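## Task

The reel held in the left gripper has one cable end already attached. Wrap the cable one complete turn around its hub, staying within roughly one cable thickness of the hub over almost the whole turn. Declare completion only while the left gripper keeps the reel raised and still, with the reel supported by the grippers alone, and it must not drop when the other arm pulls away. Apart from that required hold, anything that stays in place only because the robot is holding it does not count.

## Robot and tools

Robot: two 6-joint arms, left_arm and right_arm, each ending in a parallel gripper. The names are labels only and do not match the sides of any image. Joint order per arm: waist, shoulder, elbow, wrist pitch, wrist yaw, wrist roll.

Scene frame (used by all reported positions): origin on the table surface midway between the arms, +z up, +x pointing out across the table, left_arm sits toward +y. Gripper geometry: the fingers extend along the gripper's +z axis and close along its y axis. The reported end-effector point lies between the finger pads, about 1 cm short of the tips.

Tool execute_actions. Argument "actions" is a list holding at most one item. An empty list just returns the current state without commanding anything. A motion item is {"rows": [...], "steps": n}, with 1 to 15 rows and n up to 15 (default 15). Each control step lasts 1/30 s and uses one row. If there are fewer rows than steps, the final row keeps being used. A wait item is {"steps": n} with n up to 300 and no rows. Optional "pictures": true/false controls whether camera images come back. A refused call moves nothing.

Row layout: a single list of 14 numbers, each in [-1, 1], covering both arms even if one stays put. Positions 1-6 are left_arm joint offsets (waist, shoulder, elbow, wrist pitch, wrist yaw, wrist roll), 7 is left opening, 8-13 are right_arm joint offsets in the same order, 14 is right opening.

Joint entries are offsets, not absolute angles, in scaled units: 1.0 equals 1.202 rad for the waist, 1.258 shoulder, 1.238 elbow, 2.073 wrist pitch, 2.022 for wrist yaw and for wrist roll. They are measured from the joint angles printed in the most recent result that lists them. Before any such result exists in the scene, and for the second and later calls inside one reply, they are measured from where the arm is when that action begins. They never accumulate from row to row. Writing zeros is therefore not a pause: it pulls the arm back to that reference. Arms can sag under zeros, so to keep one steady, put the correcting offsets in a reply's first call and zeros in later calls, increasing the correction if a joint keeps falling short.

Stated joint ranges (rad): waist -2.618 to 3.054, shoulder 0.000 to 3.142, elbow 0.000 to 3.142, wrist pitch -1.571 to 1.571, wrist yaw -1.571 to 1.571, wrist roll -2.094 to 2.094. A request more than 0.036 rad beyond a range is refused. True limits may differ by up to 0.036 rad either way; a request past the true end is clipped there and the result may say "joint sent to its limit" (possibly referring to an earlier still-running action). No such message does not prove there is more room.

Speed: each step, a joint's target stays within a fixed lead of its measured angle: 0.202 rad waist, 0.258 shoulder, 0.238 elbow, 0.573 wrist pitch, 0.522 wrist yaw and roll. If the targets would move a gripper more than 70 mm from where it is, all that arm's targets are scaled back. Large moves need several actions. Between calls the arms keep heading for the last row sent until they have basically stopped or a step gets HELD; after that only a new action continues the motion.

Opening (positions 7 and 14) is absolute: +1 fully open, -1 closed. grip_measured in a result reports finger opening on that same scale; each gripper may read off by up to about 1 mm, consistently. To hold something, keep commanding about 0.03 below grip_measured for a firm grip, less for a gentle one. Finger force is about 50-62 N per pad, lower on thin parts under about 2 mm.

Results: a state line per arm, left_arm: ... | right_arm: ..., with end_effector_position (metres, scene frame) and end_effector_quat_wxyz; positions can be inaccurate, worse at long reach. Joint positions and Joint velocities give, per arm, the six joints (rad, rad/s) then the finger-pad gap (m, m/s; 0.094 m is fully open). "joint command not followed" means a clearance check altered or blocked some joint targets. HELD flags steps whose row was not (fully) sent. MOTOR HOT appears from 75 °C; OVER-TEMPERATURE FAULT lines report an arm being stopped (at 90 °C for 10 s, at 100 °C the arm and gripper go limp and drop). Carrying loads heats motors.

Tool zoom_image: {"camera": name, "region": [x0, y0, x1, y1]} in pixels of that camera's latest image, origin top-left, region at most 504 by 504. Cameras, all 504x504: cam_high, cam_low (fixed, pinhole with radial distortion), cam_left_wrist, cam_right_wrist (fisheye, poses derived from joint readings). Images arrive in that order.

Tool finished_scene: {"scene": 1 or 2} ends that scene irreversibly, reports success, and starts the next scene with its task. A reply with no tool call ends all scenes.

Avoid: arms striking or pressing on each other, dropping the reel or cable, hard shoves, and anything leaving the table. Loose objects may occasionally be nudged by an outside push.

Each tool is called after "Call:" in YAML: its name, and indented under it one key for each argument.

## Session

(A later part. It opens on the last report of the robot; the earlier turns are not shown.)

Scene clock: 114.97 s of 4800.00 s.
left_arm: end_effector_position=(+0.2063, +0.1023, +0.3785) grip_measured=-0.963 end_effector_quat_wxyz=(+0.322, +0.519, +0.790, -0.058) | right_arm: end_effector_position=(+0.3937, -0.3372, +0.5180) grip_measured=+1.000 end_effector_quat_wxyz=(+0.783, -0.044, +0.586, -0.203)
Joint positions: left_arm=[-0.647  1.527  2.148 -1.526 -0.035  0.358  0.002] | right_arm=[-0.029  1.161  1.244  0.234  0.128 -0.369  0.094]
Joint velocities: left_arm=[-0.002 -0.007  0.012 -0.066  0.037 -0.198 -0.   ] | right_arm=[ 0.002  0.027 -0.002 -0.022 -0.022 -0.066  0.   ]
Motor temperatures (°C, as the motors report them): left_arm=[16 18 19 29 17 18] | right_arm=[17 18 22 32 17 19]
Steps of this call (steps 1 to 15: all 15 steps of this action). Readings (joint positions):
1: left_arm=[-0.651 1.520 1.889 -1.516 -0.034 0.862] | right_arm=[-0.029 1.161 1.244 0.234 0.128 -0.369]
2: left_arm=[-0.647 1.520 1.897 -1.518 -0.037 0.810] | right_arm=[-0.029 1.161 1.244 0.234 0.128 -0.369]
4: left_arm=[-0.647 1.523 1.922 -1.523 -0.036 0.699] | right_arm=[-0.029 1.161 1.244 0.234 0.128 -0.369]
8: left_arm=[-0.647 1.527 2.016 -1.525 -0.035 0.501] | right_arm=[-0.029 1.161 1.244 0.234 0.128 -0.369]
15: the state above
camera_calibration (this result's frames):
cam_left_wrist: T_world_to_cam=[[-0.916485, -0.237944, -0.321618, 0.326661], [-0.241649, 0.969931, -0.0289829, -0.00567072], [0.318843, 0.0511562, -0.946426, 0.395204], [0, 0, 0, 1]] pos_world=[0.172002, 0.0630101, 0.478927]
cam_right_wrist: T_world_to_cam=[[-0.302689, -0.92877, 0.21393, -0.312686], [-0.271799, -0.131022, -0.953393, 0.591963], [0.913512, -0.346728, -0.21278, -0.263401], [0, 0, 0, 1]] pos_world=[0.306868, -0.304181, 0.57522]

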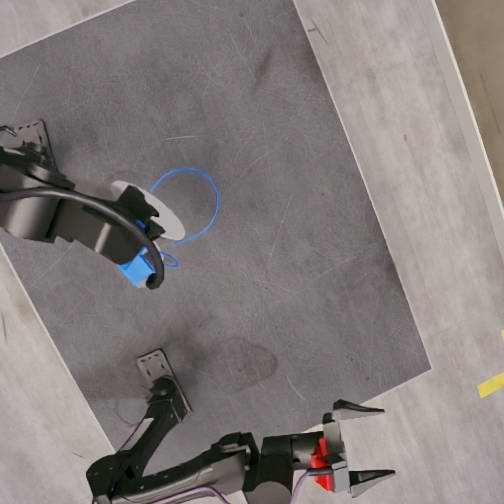

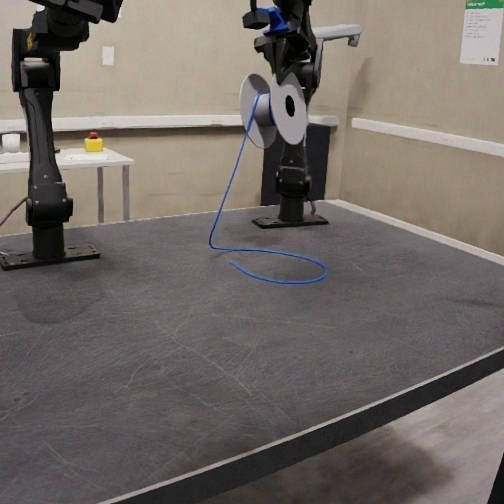

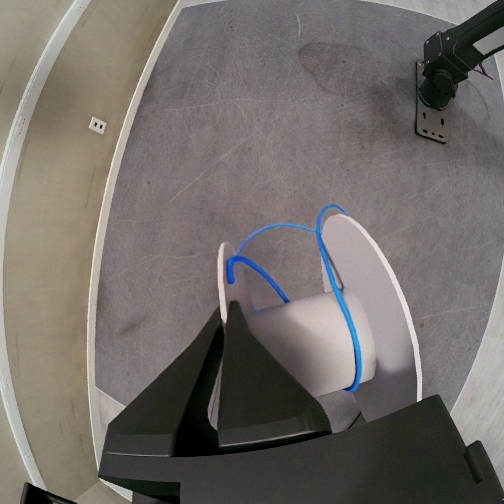

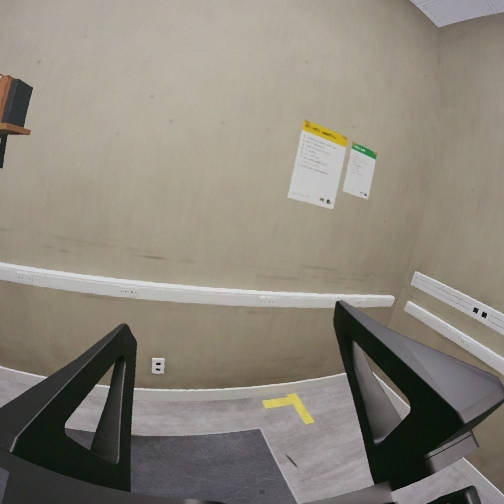

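Call:
execute_actions:
  actions:
    - {"rows": [[0.01,0,0.03,0.03,0,-0.03,-1, 0,0,0,0,0,0,1],[0.02,0,0.03,0.06,0,-0.04,-1, 0,0,0,0,0,0,1],[0.03,0,0.03,0.09,0,-0.05,-1, 0,0,0,0,0,0,1],[0.04,0,0.03,0.12,0,-0.06,-1, 0,0,0,0,0,0,1],[0.05,0,0.03,0.15,0,-0.07,-1, 0,0,0,0,0,0,1],[0.06,0,0.03,0.18,0,-0.07,-1, 0,0,0,0,0,0,1],[0.07,0,0.03,0.21,0,-0.07,-1, 0,0,0,0,0,0,1],[0.08,0,0.03,0.24,0,-0.07,-1, 0,0,0,0,0,0,1],[0.09,0,0.03,0.27,0,-0.07,-1, 0,0,0,0,0,0,1],[0.10,0,0.03,0.30,0,-0.07,-1, 0,0,0,0,0,0,1],[0.10,0,0.03,0.33,0,-0.07,-1, 0,0,0,0,0,0,1],[0.10,0,0.03,0.36,0,-0.07,-1, 0,0,0,0,0,0,1],[0.10,0,0.03,0.39,0,-0.07,-1, 0,0,0,0,0,0,1],[0.10,0,0.03,0.42,0,-0.07,-1, 0,0,0,0,0,0,1],[0.10,0,0.03,0.45,0,-0.07,-1, 0,0,0,0,0,0,1]], "steps": 15}
  pictures: false

Call:
execute_actions:
  actions:
    - {"rows": [[0,0,0.01,0.16,0,0,-1, 0,0,0,0,0,0,1],[0,0,0.01,0.19,0,0,-1, 0,0,0,0,0,0,1],[0,0,0.01,0.22,0,0,-1, 0,0,0,0,0,0,1],[0,0,0.01,0.25,0,0,-1, 0,0,0,0,0,0,1],[0,0,0.01,0.28,0,0,-1, 0,0,0,0,0,0,1],[0,0,0.01,0.31,0,0,-1, 0,0,0,0,0,0,1],[0,0,0.01,0.34,0,0,-1, 0,0,0,0,0,0,1],[0,0,0.01,0.37,0,0,-1, 0,0,0,0,0,0,1],[0,0,0.01,0.40,0,0,-1, 0,0,0,0,0,0,1],[0,0,0.01,0.43,0,0,-1, 0,0,0,0,0,0,1],[0,0,0.01,0.46,0,0,-1, 0,0,0,0,0,0,1],[0,0,0.01,0.49,0,0,-1, 0,0,0,0,0,0,1],[0,0,0.01,0.52,0,0,-1, 0,0,0,0,0,0,1],[0,0,0.01,0.55,0,0,-1, 0,0,0,0,0,0,1],[0,0,0.01,0.58,0,0,-1, 0,0,0,0,0,0,1]], "steps": 15}
  pictures: false

Call:
execute_actions:
  actions:
    - {"rows": [[0,0,0.01,0.16,0,0,-1, 0,0,0,0,0,0,1],[0,0,0.01,0.19,0,0,-1, 0,0,0,0,0,0,1],[0,0,0.01,0.22,0,0,-1, 0,0,0,0,0,0,1],[0,0,0.01,0.25,0,0.01,-1, 0,0,0,0,0,0,1],[0,0,0.01,0.28,0,0.02,-1, 0,0,0,0,0,0,1],[0,0,0.01,0.31,0,0.04,-1, 0,0,0,0,0,0,1],[0,0,0.01,0.34,0,0.06,-1, 0,0,0,0,0,0,1],[0,0,0.01,0.36,0,0.09,-1, 0,0,0,0,0,0,1],[0,0,0.01,0.38,0,0.12,-1, 0,0,0,0,0,0,1],[0,0,0.01,0.39,0,0.15,-1, 0,0,0,0,0,0,1],[0,0,0.01,0.40,0,0.18,-1, 0,0,0,0,0,0,1],[0,0,0.01,0.40,0,0.21,-1, 0,0,0,0,0,0,1],[0,0,0.01,0.40,0,0.24,-1, 0,0,0,0,0,0,1],[0,0,0.01,0.40,0,0.27,-1, 0,0,0,0,0,0,1],[0,0,0.01,0.40,0,0.30,-1, 0,0,0,0,0,0,1]], "steps": 15}
  pictures: false

Call:
execute_actions:
  actions:
    - {"rows": [[0,0,0.01,0.04,0,0.14,-1, 0,0,0,0,0,0,1],[0,0,0.01,0.04,0,0.17,-1, 0,0,0,0,0,0,1],[0,0,0.01,0.04,0,0.20,-1, 0,0,0,0,0,0,1],[0,0,0.01,0.04,0,0.23,-1, 0,0,0,0,0,0,1],[0,0,0.01,0.04,0,0.26,-1, 0,0,0,0,0,0,1],[0,0,0.01,0.04,0,0.29,-1, 0,0,0,0,0,0,1],[0,0,0.01,0.04,0,0.32,-1, 0,0,0,0,0,0,1],[0,0,0.01,0.04,0,0.35,-1, 0,0,0,0,0,0,1],[0,0,0.01,0.04,0,0.38,-1, 0,0,0,0,0,0,1],[0,0,0.01,0.04,0,0.41,-1, 0,0,0,0,0,0,1],[0,0,0.01,0.04,0,0.44,-1, 0,0,0,0,0,0,1],[0,0,0.01,0.04,0,0.46,-1, 0,0,0,0,0,0,1],[0,0,0.01,0.04,0,0.48,-1, 0,0,0,0,0,0,1]], "steps": 15}
  pictures: false

Call:
execute_actions:
  actions:
    - {"steps": 30}

Scene clock: 143.37 s of 4800.00 s.
left_arm: end_effector_position=(+0.2949, +0.0774, +0.4959) grip_measured=-0.963 end_effector_quat_wxyz=(+0.574, +0.357, +0.728, -0.119) | right_arm: end_effector_position=(+0.3937, -0.3372, +0.5180) grip_measured=+1.000 end_effector_quat_wxyz=(+0.783, -0.044, +0.586, -0.203)
Joint positions: left_arm=[-0.532  1.527  2.148 -0.94  -0.039  0.237  0.002] | right_arm=[-0.029  1.161  1.244  0.234  0.128 -0.369  0.094]
Joint velocities: left_arm=[-0.007  0.012 -0.012  1.546  0.095 -0.066  0.   ] | right_arm=[ 0.017 -0.002  0.007  0.066  0.066  0.007  0.   ]
Motor temperatures (°C, as the motors report them): left_arm=[16 18 20 29 16 18] | right_arm=[17 18 22 32 17 19]
Steps of this call (steps 1 to 30: the robot went on to your last target; steps 31 to 210: nothing new was sent; then 20.90 s passed at rest; steps 211 to 225: all 15 steps of this action). Readings (joint positions):
211: left_arm=[-0.647 1.527 2.148 -1.529 -0.035 0.320] | right_arm=[-0.029 1.161 1.244 0.234 0.128 -0.369]
212: left_arm=[-0.646 1.527 2.148 -1.523 -0.035 0.315] | right_arm=[-0.029 1.161 1.244 0.234 0.128 -0.369]
214: left_arm=[-0.631 1.527 2.148 -1.485 -0.034 0.297] | right_arm=[-0.029 1.161 1.244 0.234 0.128 -0.369]
218: left_arm=[-0.581 1.527 2.148 -1.318 -0.034 0.257] | right_arm=[-0.029 1.161 1.244 0.234 0.128 -0.369]
225: the state above

Scene clock: 143.87 s of 4800.00 s.
left_arm: end_effector_position=(+0.2814, +0.0889, +0.6928) grip_measured=-0.963 end_effector_quat_wxyz=(+0.839, +0.216, +0.463, -0.188) | right_arm: end_effector_position=(+0.3937, -0.3372, +0.5180) grip_measured=+1.000 end_effector_quat_wxyz=(+0.783, -0.044, +0.586, -0.203)
Joint positions: left_arm=[-0.532  1.527  2.148 -0.122 -0.039  0.237  0.002] | right_arm=[-0.029  1.161  1.244  0.234  0.128 -0.369  0.094]
Joint velocities: left_arm=[ 0.002  0.007 -0.012  1.678 -0.051 -0.007 -0.001] | right_arm=[-0.002 -0.012 -0.017 -0.022 -0.022  0.037  0.   ]
Motor temperatures (°C, as the motors report them): left_arm=[16 18 20 30 16 18] | right_arm=[17 18 22 32 17 19]
Steps of this call (steps 1 to 15: all 15 steps of this action). Readings (joint positions):
1: left_arm=[-0.532 1.527 2.148 -0.889 -0.039 0.237] | right_arm=[-0.029 1.161 1.244 0.234 0.128 -0.369]
2: left_arm=[-0.532 1.527 2.148 -0.840 -0.039 0.237] | right_arm=[-0.029 1.161 1.244 0.234 0.128 -0.369]
4: left_arm=[-0.532 1.527 2.148 -0.740 -0.039 0.237] | right_arm=[-0.029 1.161 1.244 0.234 0.128 -0.369]
8: left_arm=[-0.532 1.527 2.148 -0.520 -0.039 0.237] | right_arm=[-0.029 1.161 1.244 0.234 0.128 -0.369]
15: the state above

Scene clock: 144.37 s of 4800.00 s.
left_arm: end_effector_position=(+0.1837, +0.1713, +0.8055) grip_measured=-0.963 end_effector_quat_wxyz=(+0.982, +0.096, +0.155, -0.042) | right_arm: end_effector_position=(+0.3937, -0.3372, +0.5180) grip_measured=+1.000 end_effector_quat_wxyz=(+0.783, -0.044, +0.586, -0.203)
Joint positions: left_arm=[-0.532  1.53   2.148  0.587 -0.038  0.609  0.002] | right_arm=[-0.029  1.161  1.244  0.234  0.128 -0.369  0.094]
Joint velocities: left_arm=[ 0.007 -0.007 -0.007  0.491  0.007  1.546 -0.001] | right_arm=[-0.007  0.002 -0.012 -0.007 -0.022  0.022  0.   ]
Motor temperatures (°C, as the motors report them): left_arm=[16 18 20 30 16 18] | right_arm=[17 18 22 32 17 19]
Steps of this call (steps 1 to 15: all 15 steps of this action). Readings (joint positions):
1: left_arm=[-0.532 1.527 2.148 -0.069 -0.039 0.237] | right_arm=[-0.029 1.161 1.244 0.234 0.128 -0.369]
2: left_arm=[-0.532 1.527 2.148 -0.020 -0.039 0.237] | right_arm=[-0.029 1.161 1.244 0.234 0.128 -0.369]
4: left_arm=[-0.532 1.527 2.148 0.083 -0.039 0.240] | right_arm=[-0.029 1.161 1.244 0.234 0.128 -0.369]
8: left_arm=[-0.532 1.530 2.148 0.303 -0.039 0.299] | right_arm=[-0.029 1.161 1.244 0.234 0.128 -0.369]
15: the state above

Scene clock: 144.87 s of 4800.00 s.
left_arm: end_effector_position=(+0.1796, +0.1756, +0.8077) grip_measured=-0.963 end_effector_quat_wxyz=(+0.920, +0.138, +0.100, +0.353) | right_arm: end_effector_position=(+0.3937, -0.3372, +0.5180) grip_measured=+1.000 end_effector_quat_wxyz=(+0.783, -0.044, +0.586, -0.203)
Joint positions: left_arm=[-0.532  1.53   2.148  0.612 -0.042  1.427  0.002] | right_arm=[-0.029  1.161  1.244  0.234  0.128 -0.369  0.094]
Joint velocities: left_arm=[ 0.012  0.002 -0.002  0.007 -0.037  1.062 -0.   ] | right_arm=[-0.002  0.002  0.012 -0.007  0.037  0.007  0.   ]
Motor temperatures (°C, as the motors report them): left_arm=[16 18 20 30 16 18] | right_arm=[17 18 22 32 17 19]
Steps of this call (steps 1 to 15: all 15 steps of this action). Readings (joint positions):
1: left_arm=[-0.532 1.530 2.148 0.600 -0.038 0.662] | right_arm=[-0.029 1.161 1.244 0.234 0.128 -0.369]
2: left_arm=[-0.532 1.530 2.148 0.606 -0.038 0.715] | right_arm=[-0.029 1.161 1.244 0.234 0.128 -0.369]
4: left_arm=[-0.532 1.530 2.148 0.611 -0.038 0.826] | right_arm=[-0.029 1.161 1.244 0.234 0.128 -0.369]
8: left_arm=[-0.532 1.530 2.148 0.611 -0.039 1.058] | right_arm=[-0.029 1.161 1.244 0.234 0.128 -0.369]
15: the state above

Scene clock: 145.87 s of 4800.00 s.
left_arm: end_effector_position=(+0.1798, +0.1759, +0.8076) grip_measured=-0.963 end_effector_quat_wxyz=(+0.893, +0.144, +0.091, +0.417) | right_arm: end_effector_position=(+0.3937, -0.3372, +0.5180) grip_measured=+1.000 end_effector_quat_wxyz=(+0.783, -0.044, +0.586, -0.203)
Joint positions: left_arm=[-0.532  1.53   2.148  0.612 -0.044  1.568  0.002] | right_arm=[-0.029  1.161  1.244  0.234  0.128 -0.369  0.094]
Joint velocities: left_arm=[ 0.002  0.012 -0.017 -0.066 -0.037 -0.037  0.001] | right_arm=[-0.002 -0.022  0.007 -0.051 -0.037 -0.051  0.   ]
Motor temperatures (°C, as the motors report them): left_arm=[16 18 20 29 16 18] | right_arm=[17 18 22 32 17 19]
Steps of this call (steps 1 to 30: the robot went on to your last target). Readings (joint positions):
1: left_arm=[-0.532 1.530 2.148 0.612 -0.042 1.456] | right_arm=[-0.029 1.161 1.244 0.234 0.128 -0.369]
2: left_arm=[-0.532 1.530 2.148 0.612 -0.043 1.478] | right_arm=[-0.029 1.161 1.244 0.234 0.128 -0.369]
4: left_arm=[-0.532 1.530 2.148 0.612 -0.043 1.511] | right_arm=[-0.029 1.161 1.244 0.234 0.128 -0.369]
8: left_arm=[-0.532 1.530 2.148 0.612 -0.044 1.545] | right_arm=[-0.029 1.161 1.244 0.234 0.128 -0.369]
30: the state above
All arms were judged still, so your last target was given up. Only a new action makes them travel on or press farther. Fingers that are still opening or closing keep moving.
camera_calibration (this result's frames):
cam_left_wrist: T_world_to_cam=[[0.82713, -0.406993, -0.387573, 0.227354], [0.228328, 0.873491, -0.429976, 0.185379], [0.513539, 0.267152, 0.815418, -0.689927], [0, 0, 0, 1]] pos_world=[0.123926, 0.114921, 0.730404]
cam_right_wrist: T_world_to_cam=[[-0.302689, -0.92877, 0.21393, -0.312686], [-0.271799, -0.131022, -0.953393, 0.591963], [0.913512, -0.346728, -0.21278, -0.263401], [0, 0, 0, 1]] pos_world=[0.306868, -0.304181, 0.57522]

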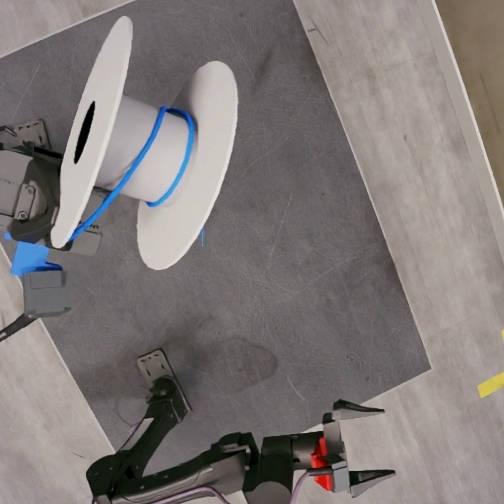

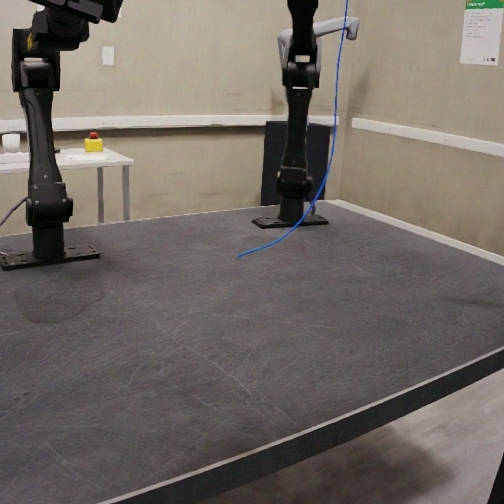

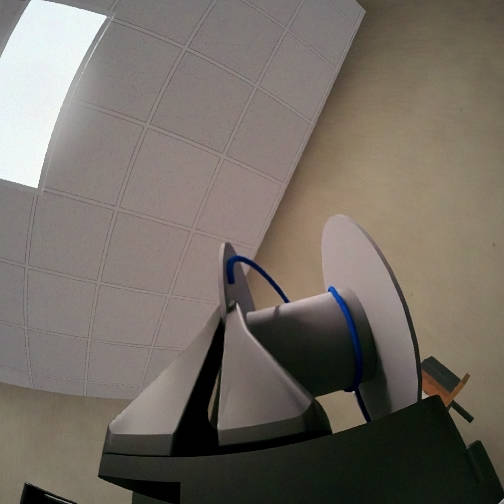

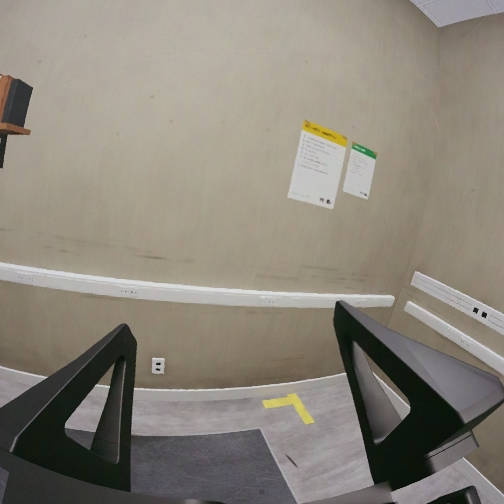

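Call:
execute_actions:
  actions:
    - {"rows": [[0.01,0,0.02,0.01,0.02,0,-1, 0,0,0,0,0,0,1],[0.02,0,0.03,0,0.04,0,-1, 0,0,0,0,0,0,1],[0.03,0,0.04,0,0.06,0,-1, 0,0,0,0,0,0,1],[0.04,0,0.05,-0.01,0.08,0,-1, 0,0,0,0,0,0,1],[0.05,0,0.06,-0.01,0.10,0,-1, 0,0,0,0,0,0,1],[0.06,0,0.07,-0.02,0.12,0,-1, 0,0,0,0,0,0,1],[0.07,0,0.08,-0.03,0.14,0,-1, 0,0,0,0,0,0,1],[0.08,0,0.09,-0.03,0.16,0,-1, 0,0,0,0,0,0,1],[0.09,0,0.10,-0.04,0.18,0,-1, 0,0,0,0,0,0,1],[0.10,0,0.11,-0.05,0.20,0,-1, 0,0,0,0,0,0,1],[0.11,0,0.12,-0.05,0.22,0,-1, 0,0,0,0,0,0,1],[0.12,0,0.13,-0.06,0.24,0,-1, 0,0,0,0,0,0,1],[0.13,0,0.14,-0.07,0.26,0,-1, 0,0,0,0,0,0,1],[0.14,0,0.15,-0.07,0.28,0,-1, 0,0,0,0,0,0,1],[0.15,0,0.16,-0.08,0.30,0,-1, 0,0,0,0,0,0,1]], "steps": 15}
  pictures: false

Call:
execute_actions:
  actions:
    - {"rows": [[0.03,0,0.04,-0.01,0.09,0,-1, 0,0,0,0,0,0,1],[0.04,0,0.05,-0.01,0.11,0,-1, 0,0,0,0,0,0,1],[0.05,0,0.06,-0.02,0.13,0,-1, 0,0,0,0,0,0,1],[0.06,0,0.07,-0.02,0.15,0,-1, 0,0,0,0,0,0,1],[0.07,0,0.08,-0.03,0.17,0,-1, 0,0,0,0,0,0,1],[0.08,0,0.09,-0.03,0.19,0,-1, 0,0,0,0,0,0,1],[0.09,0,0.10,-0.04,0.21,0,-1, 0,0,0,0,0,0,1],[0.10,0,0.11,-0.04,0.23,0,-1, 0,0,0,0,0,0,1],[0.11,0,0.12,-0.05,0.25,0,-1, 0,0,0,0,0,0,1],[0.12,0,0.13,-0.05,0.27,0,-1, 0,0,0,0,0,0,1],[0.13,0,0.14,-0.05,0.29,0,-1, 0,0,0,0,0,0,1],[0.14,0,0.15,-0.05,0.31,0,-1, 0,0,0,0,0,0,1],[0.15,0,0.15,-0.05,0.33,0,-1, 0,0,0,0,0,0,1],[0.16,0,0.15,-0.05,0.35,0,-1, 0,0,0,0,0,0,1],[0.16,0,0.15,-0.05,0.37,0,-1, 0,0,0,0,0,0,1]], "steps": 15}
  pictures: false

Call:
execute_actions:
  actions:
    - {"steps": 50}

Scene clock: 165.07 s of 4800.00 s.
left_arm: end_effector_position=(+0.1383, +0.1576, +0.8142) grip_measured=-0.963 end_effector_quat_wxyz=(+0.860, +0.242, -0.085, +0.441) | right_arm: end_effector_position=(+0.3937, -0.3372, +0.5180) grip_measured=+1.000 end_effector_quat_wxyz=(+0.783, -0.044, +0.586, -0.203)
Joint positions: left_arm=[-0.38   1.536  2.284  0.476  0.394  1.568  0.002] | right_arm=[-0.029  1.161  1.244  0.234  0.128 -0.369  0.094]
Joint velocities: left_arm=[ 0.339  0.002  0.383 -0.33   1.355 -0.037  0.   ] | right_arm=[0.017 0.017 0.017 0.007 0.051 0.037 0.   ]
Motor temperatures (°C, as the motors report them): left_arm=[16 18 19 28 16 18] | right_arm=[17 18 22 33 17 19]
Steps of this call (steps 1 to 561: nothing new was sent; steps 562 to 576: all 15 steps of this action). Readings (joint positions):
562: left_arm=[-0.531 1.530 2.148 0.612 -0.042 1.568] | right_arm=[-0.029 1.161 1.244 0.234 0.128 -0.369]
563: left_arm=[-0.528 1.530 2.148 0.610 -0.032 1.568] | right_arm=[-0.029 1.161 1.244 0.234 0.128 -0.369]
565: left_arm=[-0.512 1.530 2.151 0.601 0.005 1.568] | right_arm=[-0.029 1.161 1.244 0.234 0.128 -0.369]
569: left_arm=[-0.464 1.535 2.189 0.554 0.123 1.568] | right_arm=[-0.029 1.161 1.244 0.234 0.128 -0.369]
576: the state above

Scene clock: 165.57 s of 4800.00 s.
left_arm: end_effector_position=(+0.0774, +0.1350, +0.7700) grip_measured=-0.963 end_effector_quat_wxyz=(+0.758, +0.378, -0.318, +0.425) | right_arm: end_effector_position=(+0.3937, -0.3372, +0.5180) grip_measured=+1.000 end_effector_quat_wxyz=(+0.783, -0.044, +0.586, -0.203)
Joint positions: left_arm=[-0.207  1.536  2.434  0.368  1.004  1.567  0.002] | right_arm=[-0.029  1.161  1.244  0.234  0.128 -0.369  0.094]
Joint velocities: left_arm=[ 0.217  0.007  0.164  0.051  1.165 -0.066  0.001] | right_arm=[-0.022  0.002  0.002 -0.022  0.007 -0.022  0.   ]
Motor temperatures (°C, as the motors report them): left_arm=[16 18 19 28 16 18] | right_arm=[17 18 22 33 17 19]
Steps of this call (steps 1 to 15: all 15 steps of this action). Readings (joint positions):
1: left_arm=[-0.369 1.536 2.293 0.469 0.433 1.568] | right_arm=[-0.029 1.161 1.244 0.234 0.128 -0.369]
2: left_arm=[-0.359 1.536 2.301 0.468 0.470 1.568] | right_arm=[-0.029 1.161 1.244 0.234 0.128 -0.369]
4: left_arm=[-0.337 1.536 2.316 0.454 0.548 1.568] | right_arm=[-0.029 1.161 1.244 0.234 0.128 -0.369]
8: left_arm=[-0.288 1.536 2.355 0.406 0.711 1.568] | right_arm=[-0.029 1.161 1.244 0.234 0.128 -0.369]
15: the state above

Scene clock: 167.23 s of 4800.00 s.
left_arm: end_effector_position=(+0.0647, +0.1251, +0.7416) grip_measured=-0.963 end_effector_quat_wxyz=(+0.723, +0.420, -0.386, +0.390) | right_arm: end_effector_position=(+0.3937, -0.3372, +0.5180) grip_measured=+1.000 end_effector_quat_wxyz=(+0.783, -0.044, +0.586, -0.203)
Joint positions: left_arm=[-0.197  1.536  2.439  0.36   1.195  1.566  0.002] | right_arm=[-0.029  1.161  1.244  0.234  0.128 -0.369  0.094]
Joint velocities: left_arm=[-0.002 -0.002 -0.002  0.022 -0.007 -0.007 -0.001] | right_arm=[-0.012 -0.007 -0.017 -0.11   0.007 -0.022  0.   ]
Motor temperatures (°C, as the motors report them): left_arm=[16 18 19 28 16 18] | right_arm=[17 18 22 33 17 19]
Steps of this call (steps 1 to 30: the robot went on to your last target; steps 31 to 50: nothing new was sent). Readings (joint positions):
1: left_arm=[-0.202 1.536 2.438 0.368 1.042 1.567] | right_arm=[-0.029 1.161 1.244 0.234 0.128 -0.369]
2: left_arm=[-0.200 1.536 2.439 0.368 1.073 1.567] | right_arm=[-0.029 1.161 1.244 0.234 0.128 -0.369]
4: left_arm=[-0.198 1.536 2.439 0.366 1.119 1.567] | right_arm=[-0.029 1.161 1.244 0.234 0.128 -0.369]
8: left_arm=[-0.197 1.536 2.439 0.360 1.165 1.566] | right_arm=[-0.029 1.161 1.244 0.234 0.128 -0.369]
50: the state above
All arms were judged still, so your last target was given up. Only a new action makes them travel on or press farther. Fingers that are still opening or closing keep moving.
camera_calibration (this result's frames):
cam_left_wrist: T_world_to_cam=[[0.967025, -0.227189, -0.115102, 0.0426808], [0.247504, 0.731772, 0.635021, -0.54574], [-0.0600414, -0.642569, 0.763872, -0.374231], [0, 0, 0, 1]] pos_world=[0.0713303, 0.168584, 0.637333]
cam_right_wrist: T_world_to_cam=[[-0.302689, -0.92877, 0.21393, -0.312686], [-0.271799, -0.131022, -0.953393, 0.591963], [0.913512, -0.346728, -0.21278, -0.263401], [0, 0, 0, 1]] pos_world=[0.306868, -0.304181, 0.57522]

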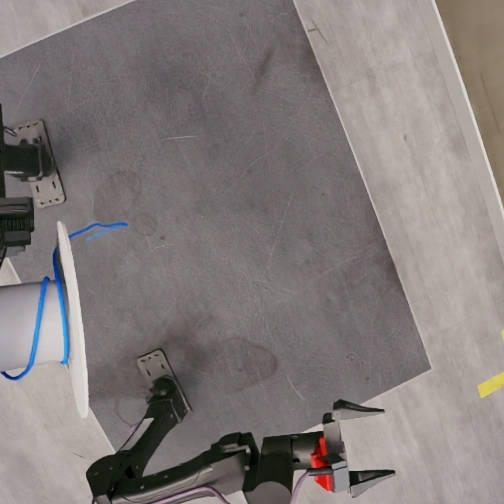

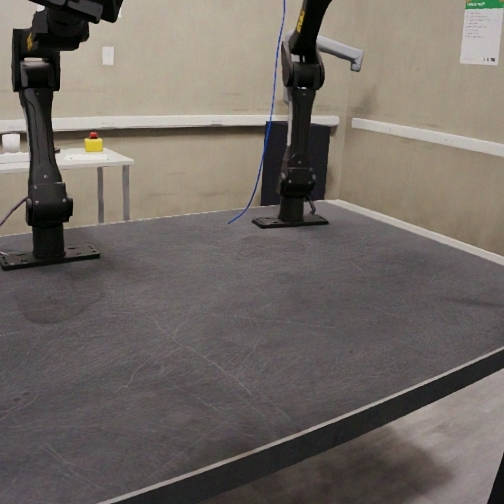

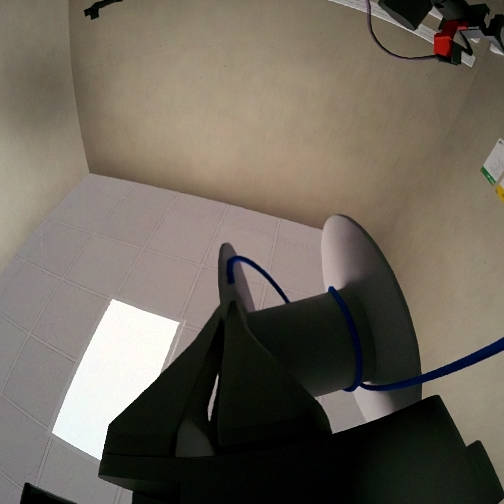

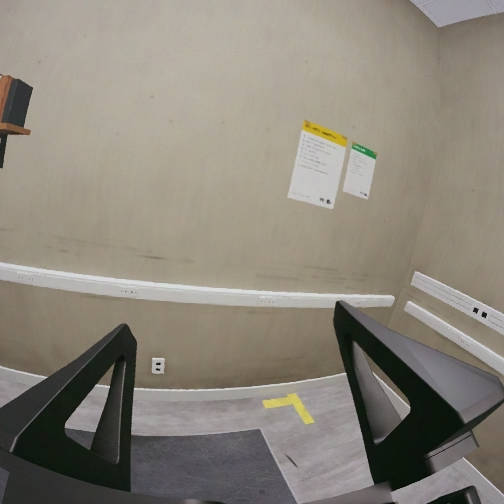

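The cable now sits tight on the hub for more than a full turn, the same as in scene 1.

Call:
finished_scene:
  scene: 2

The scene is finished: the task was done.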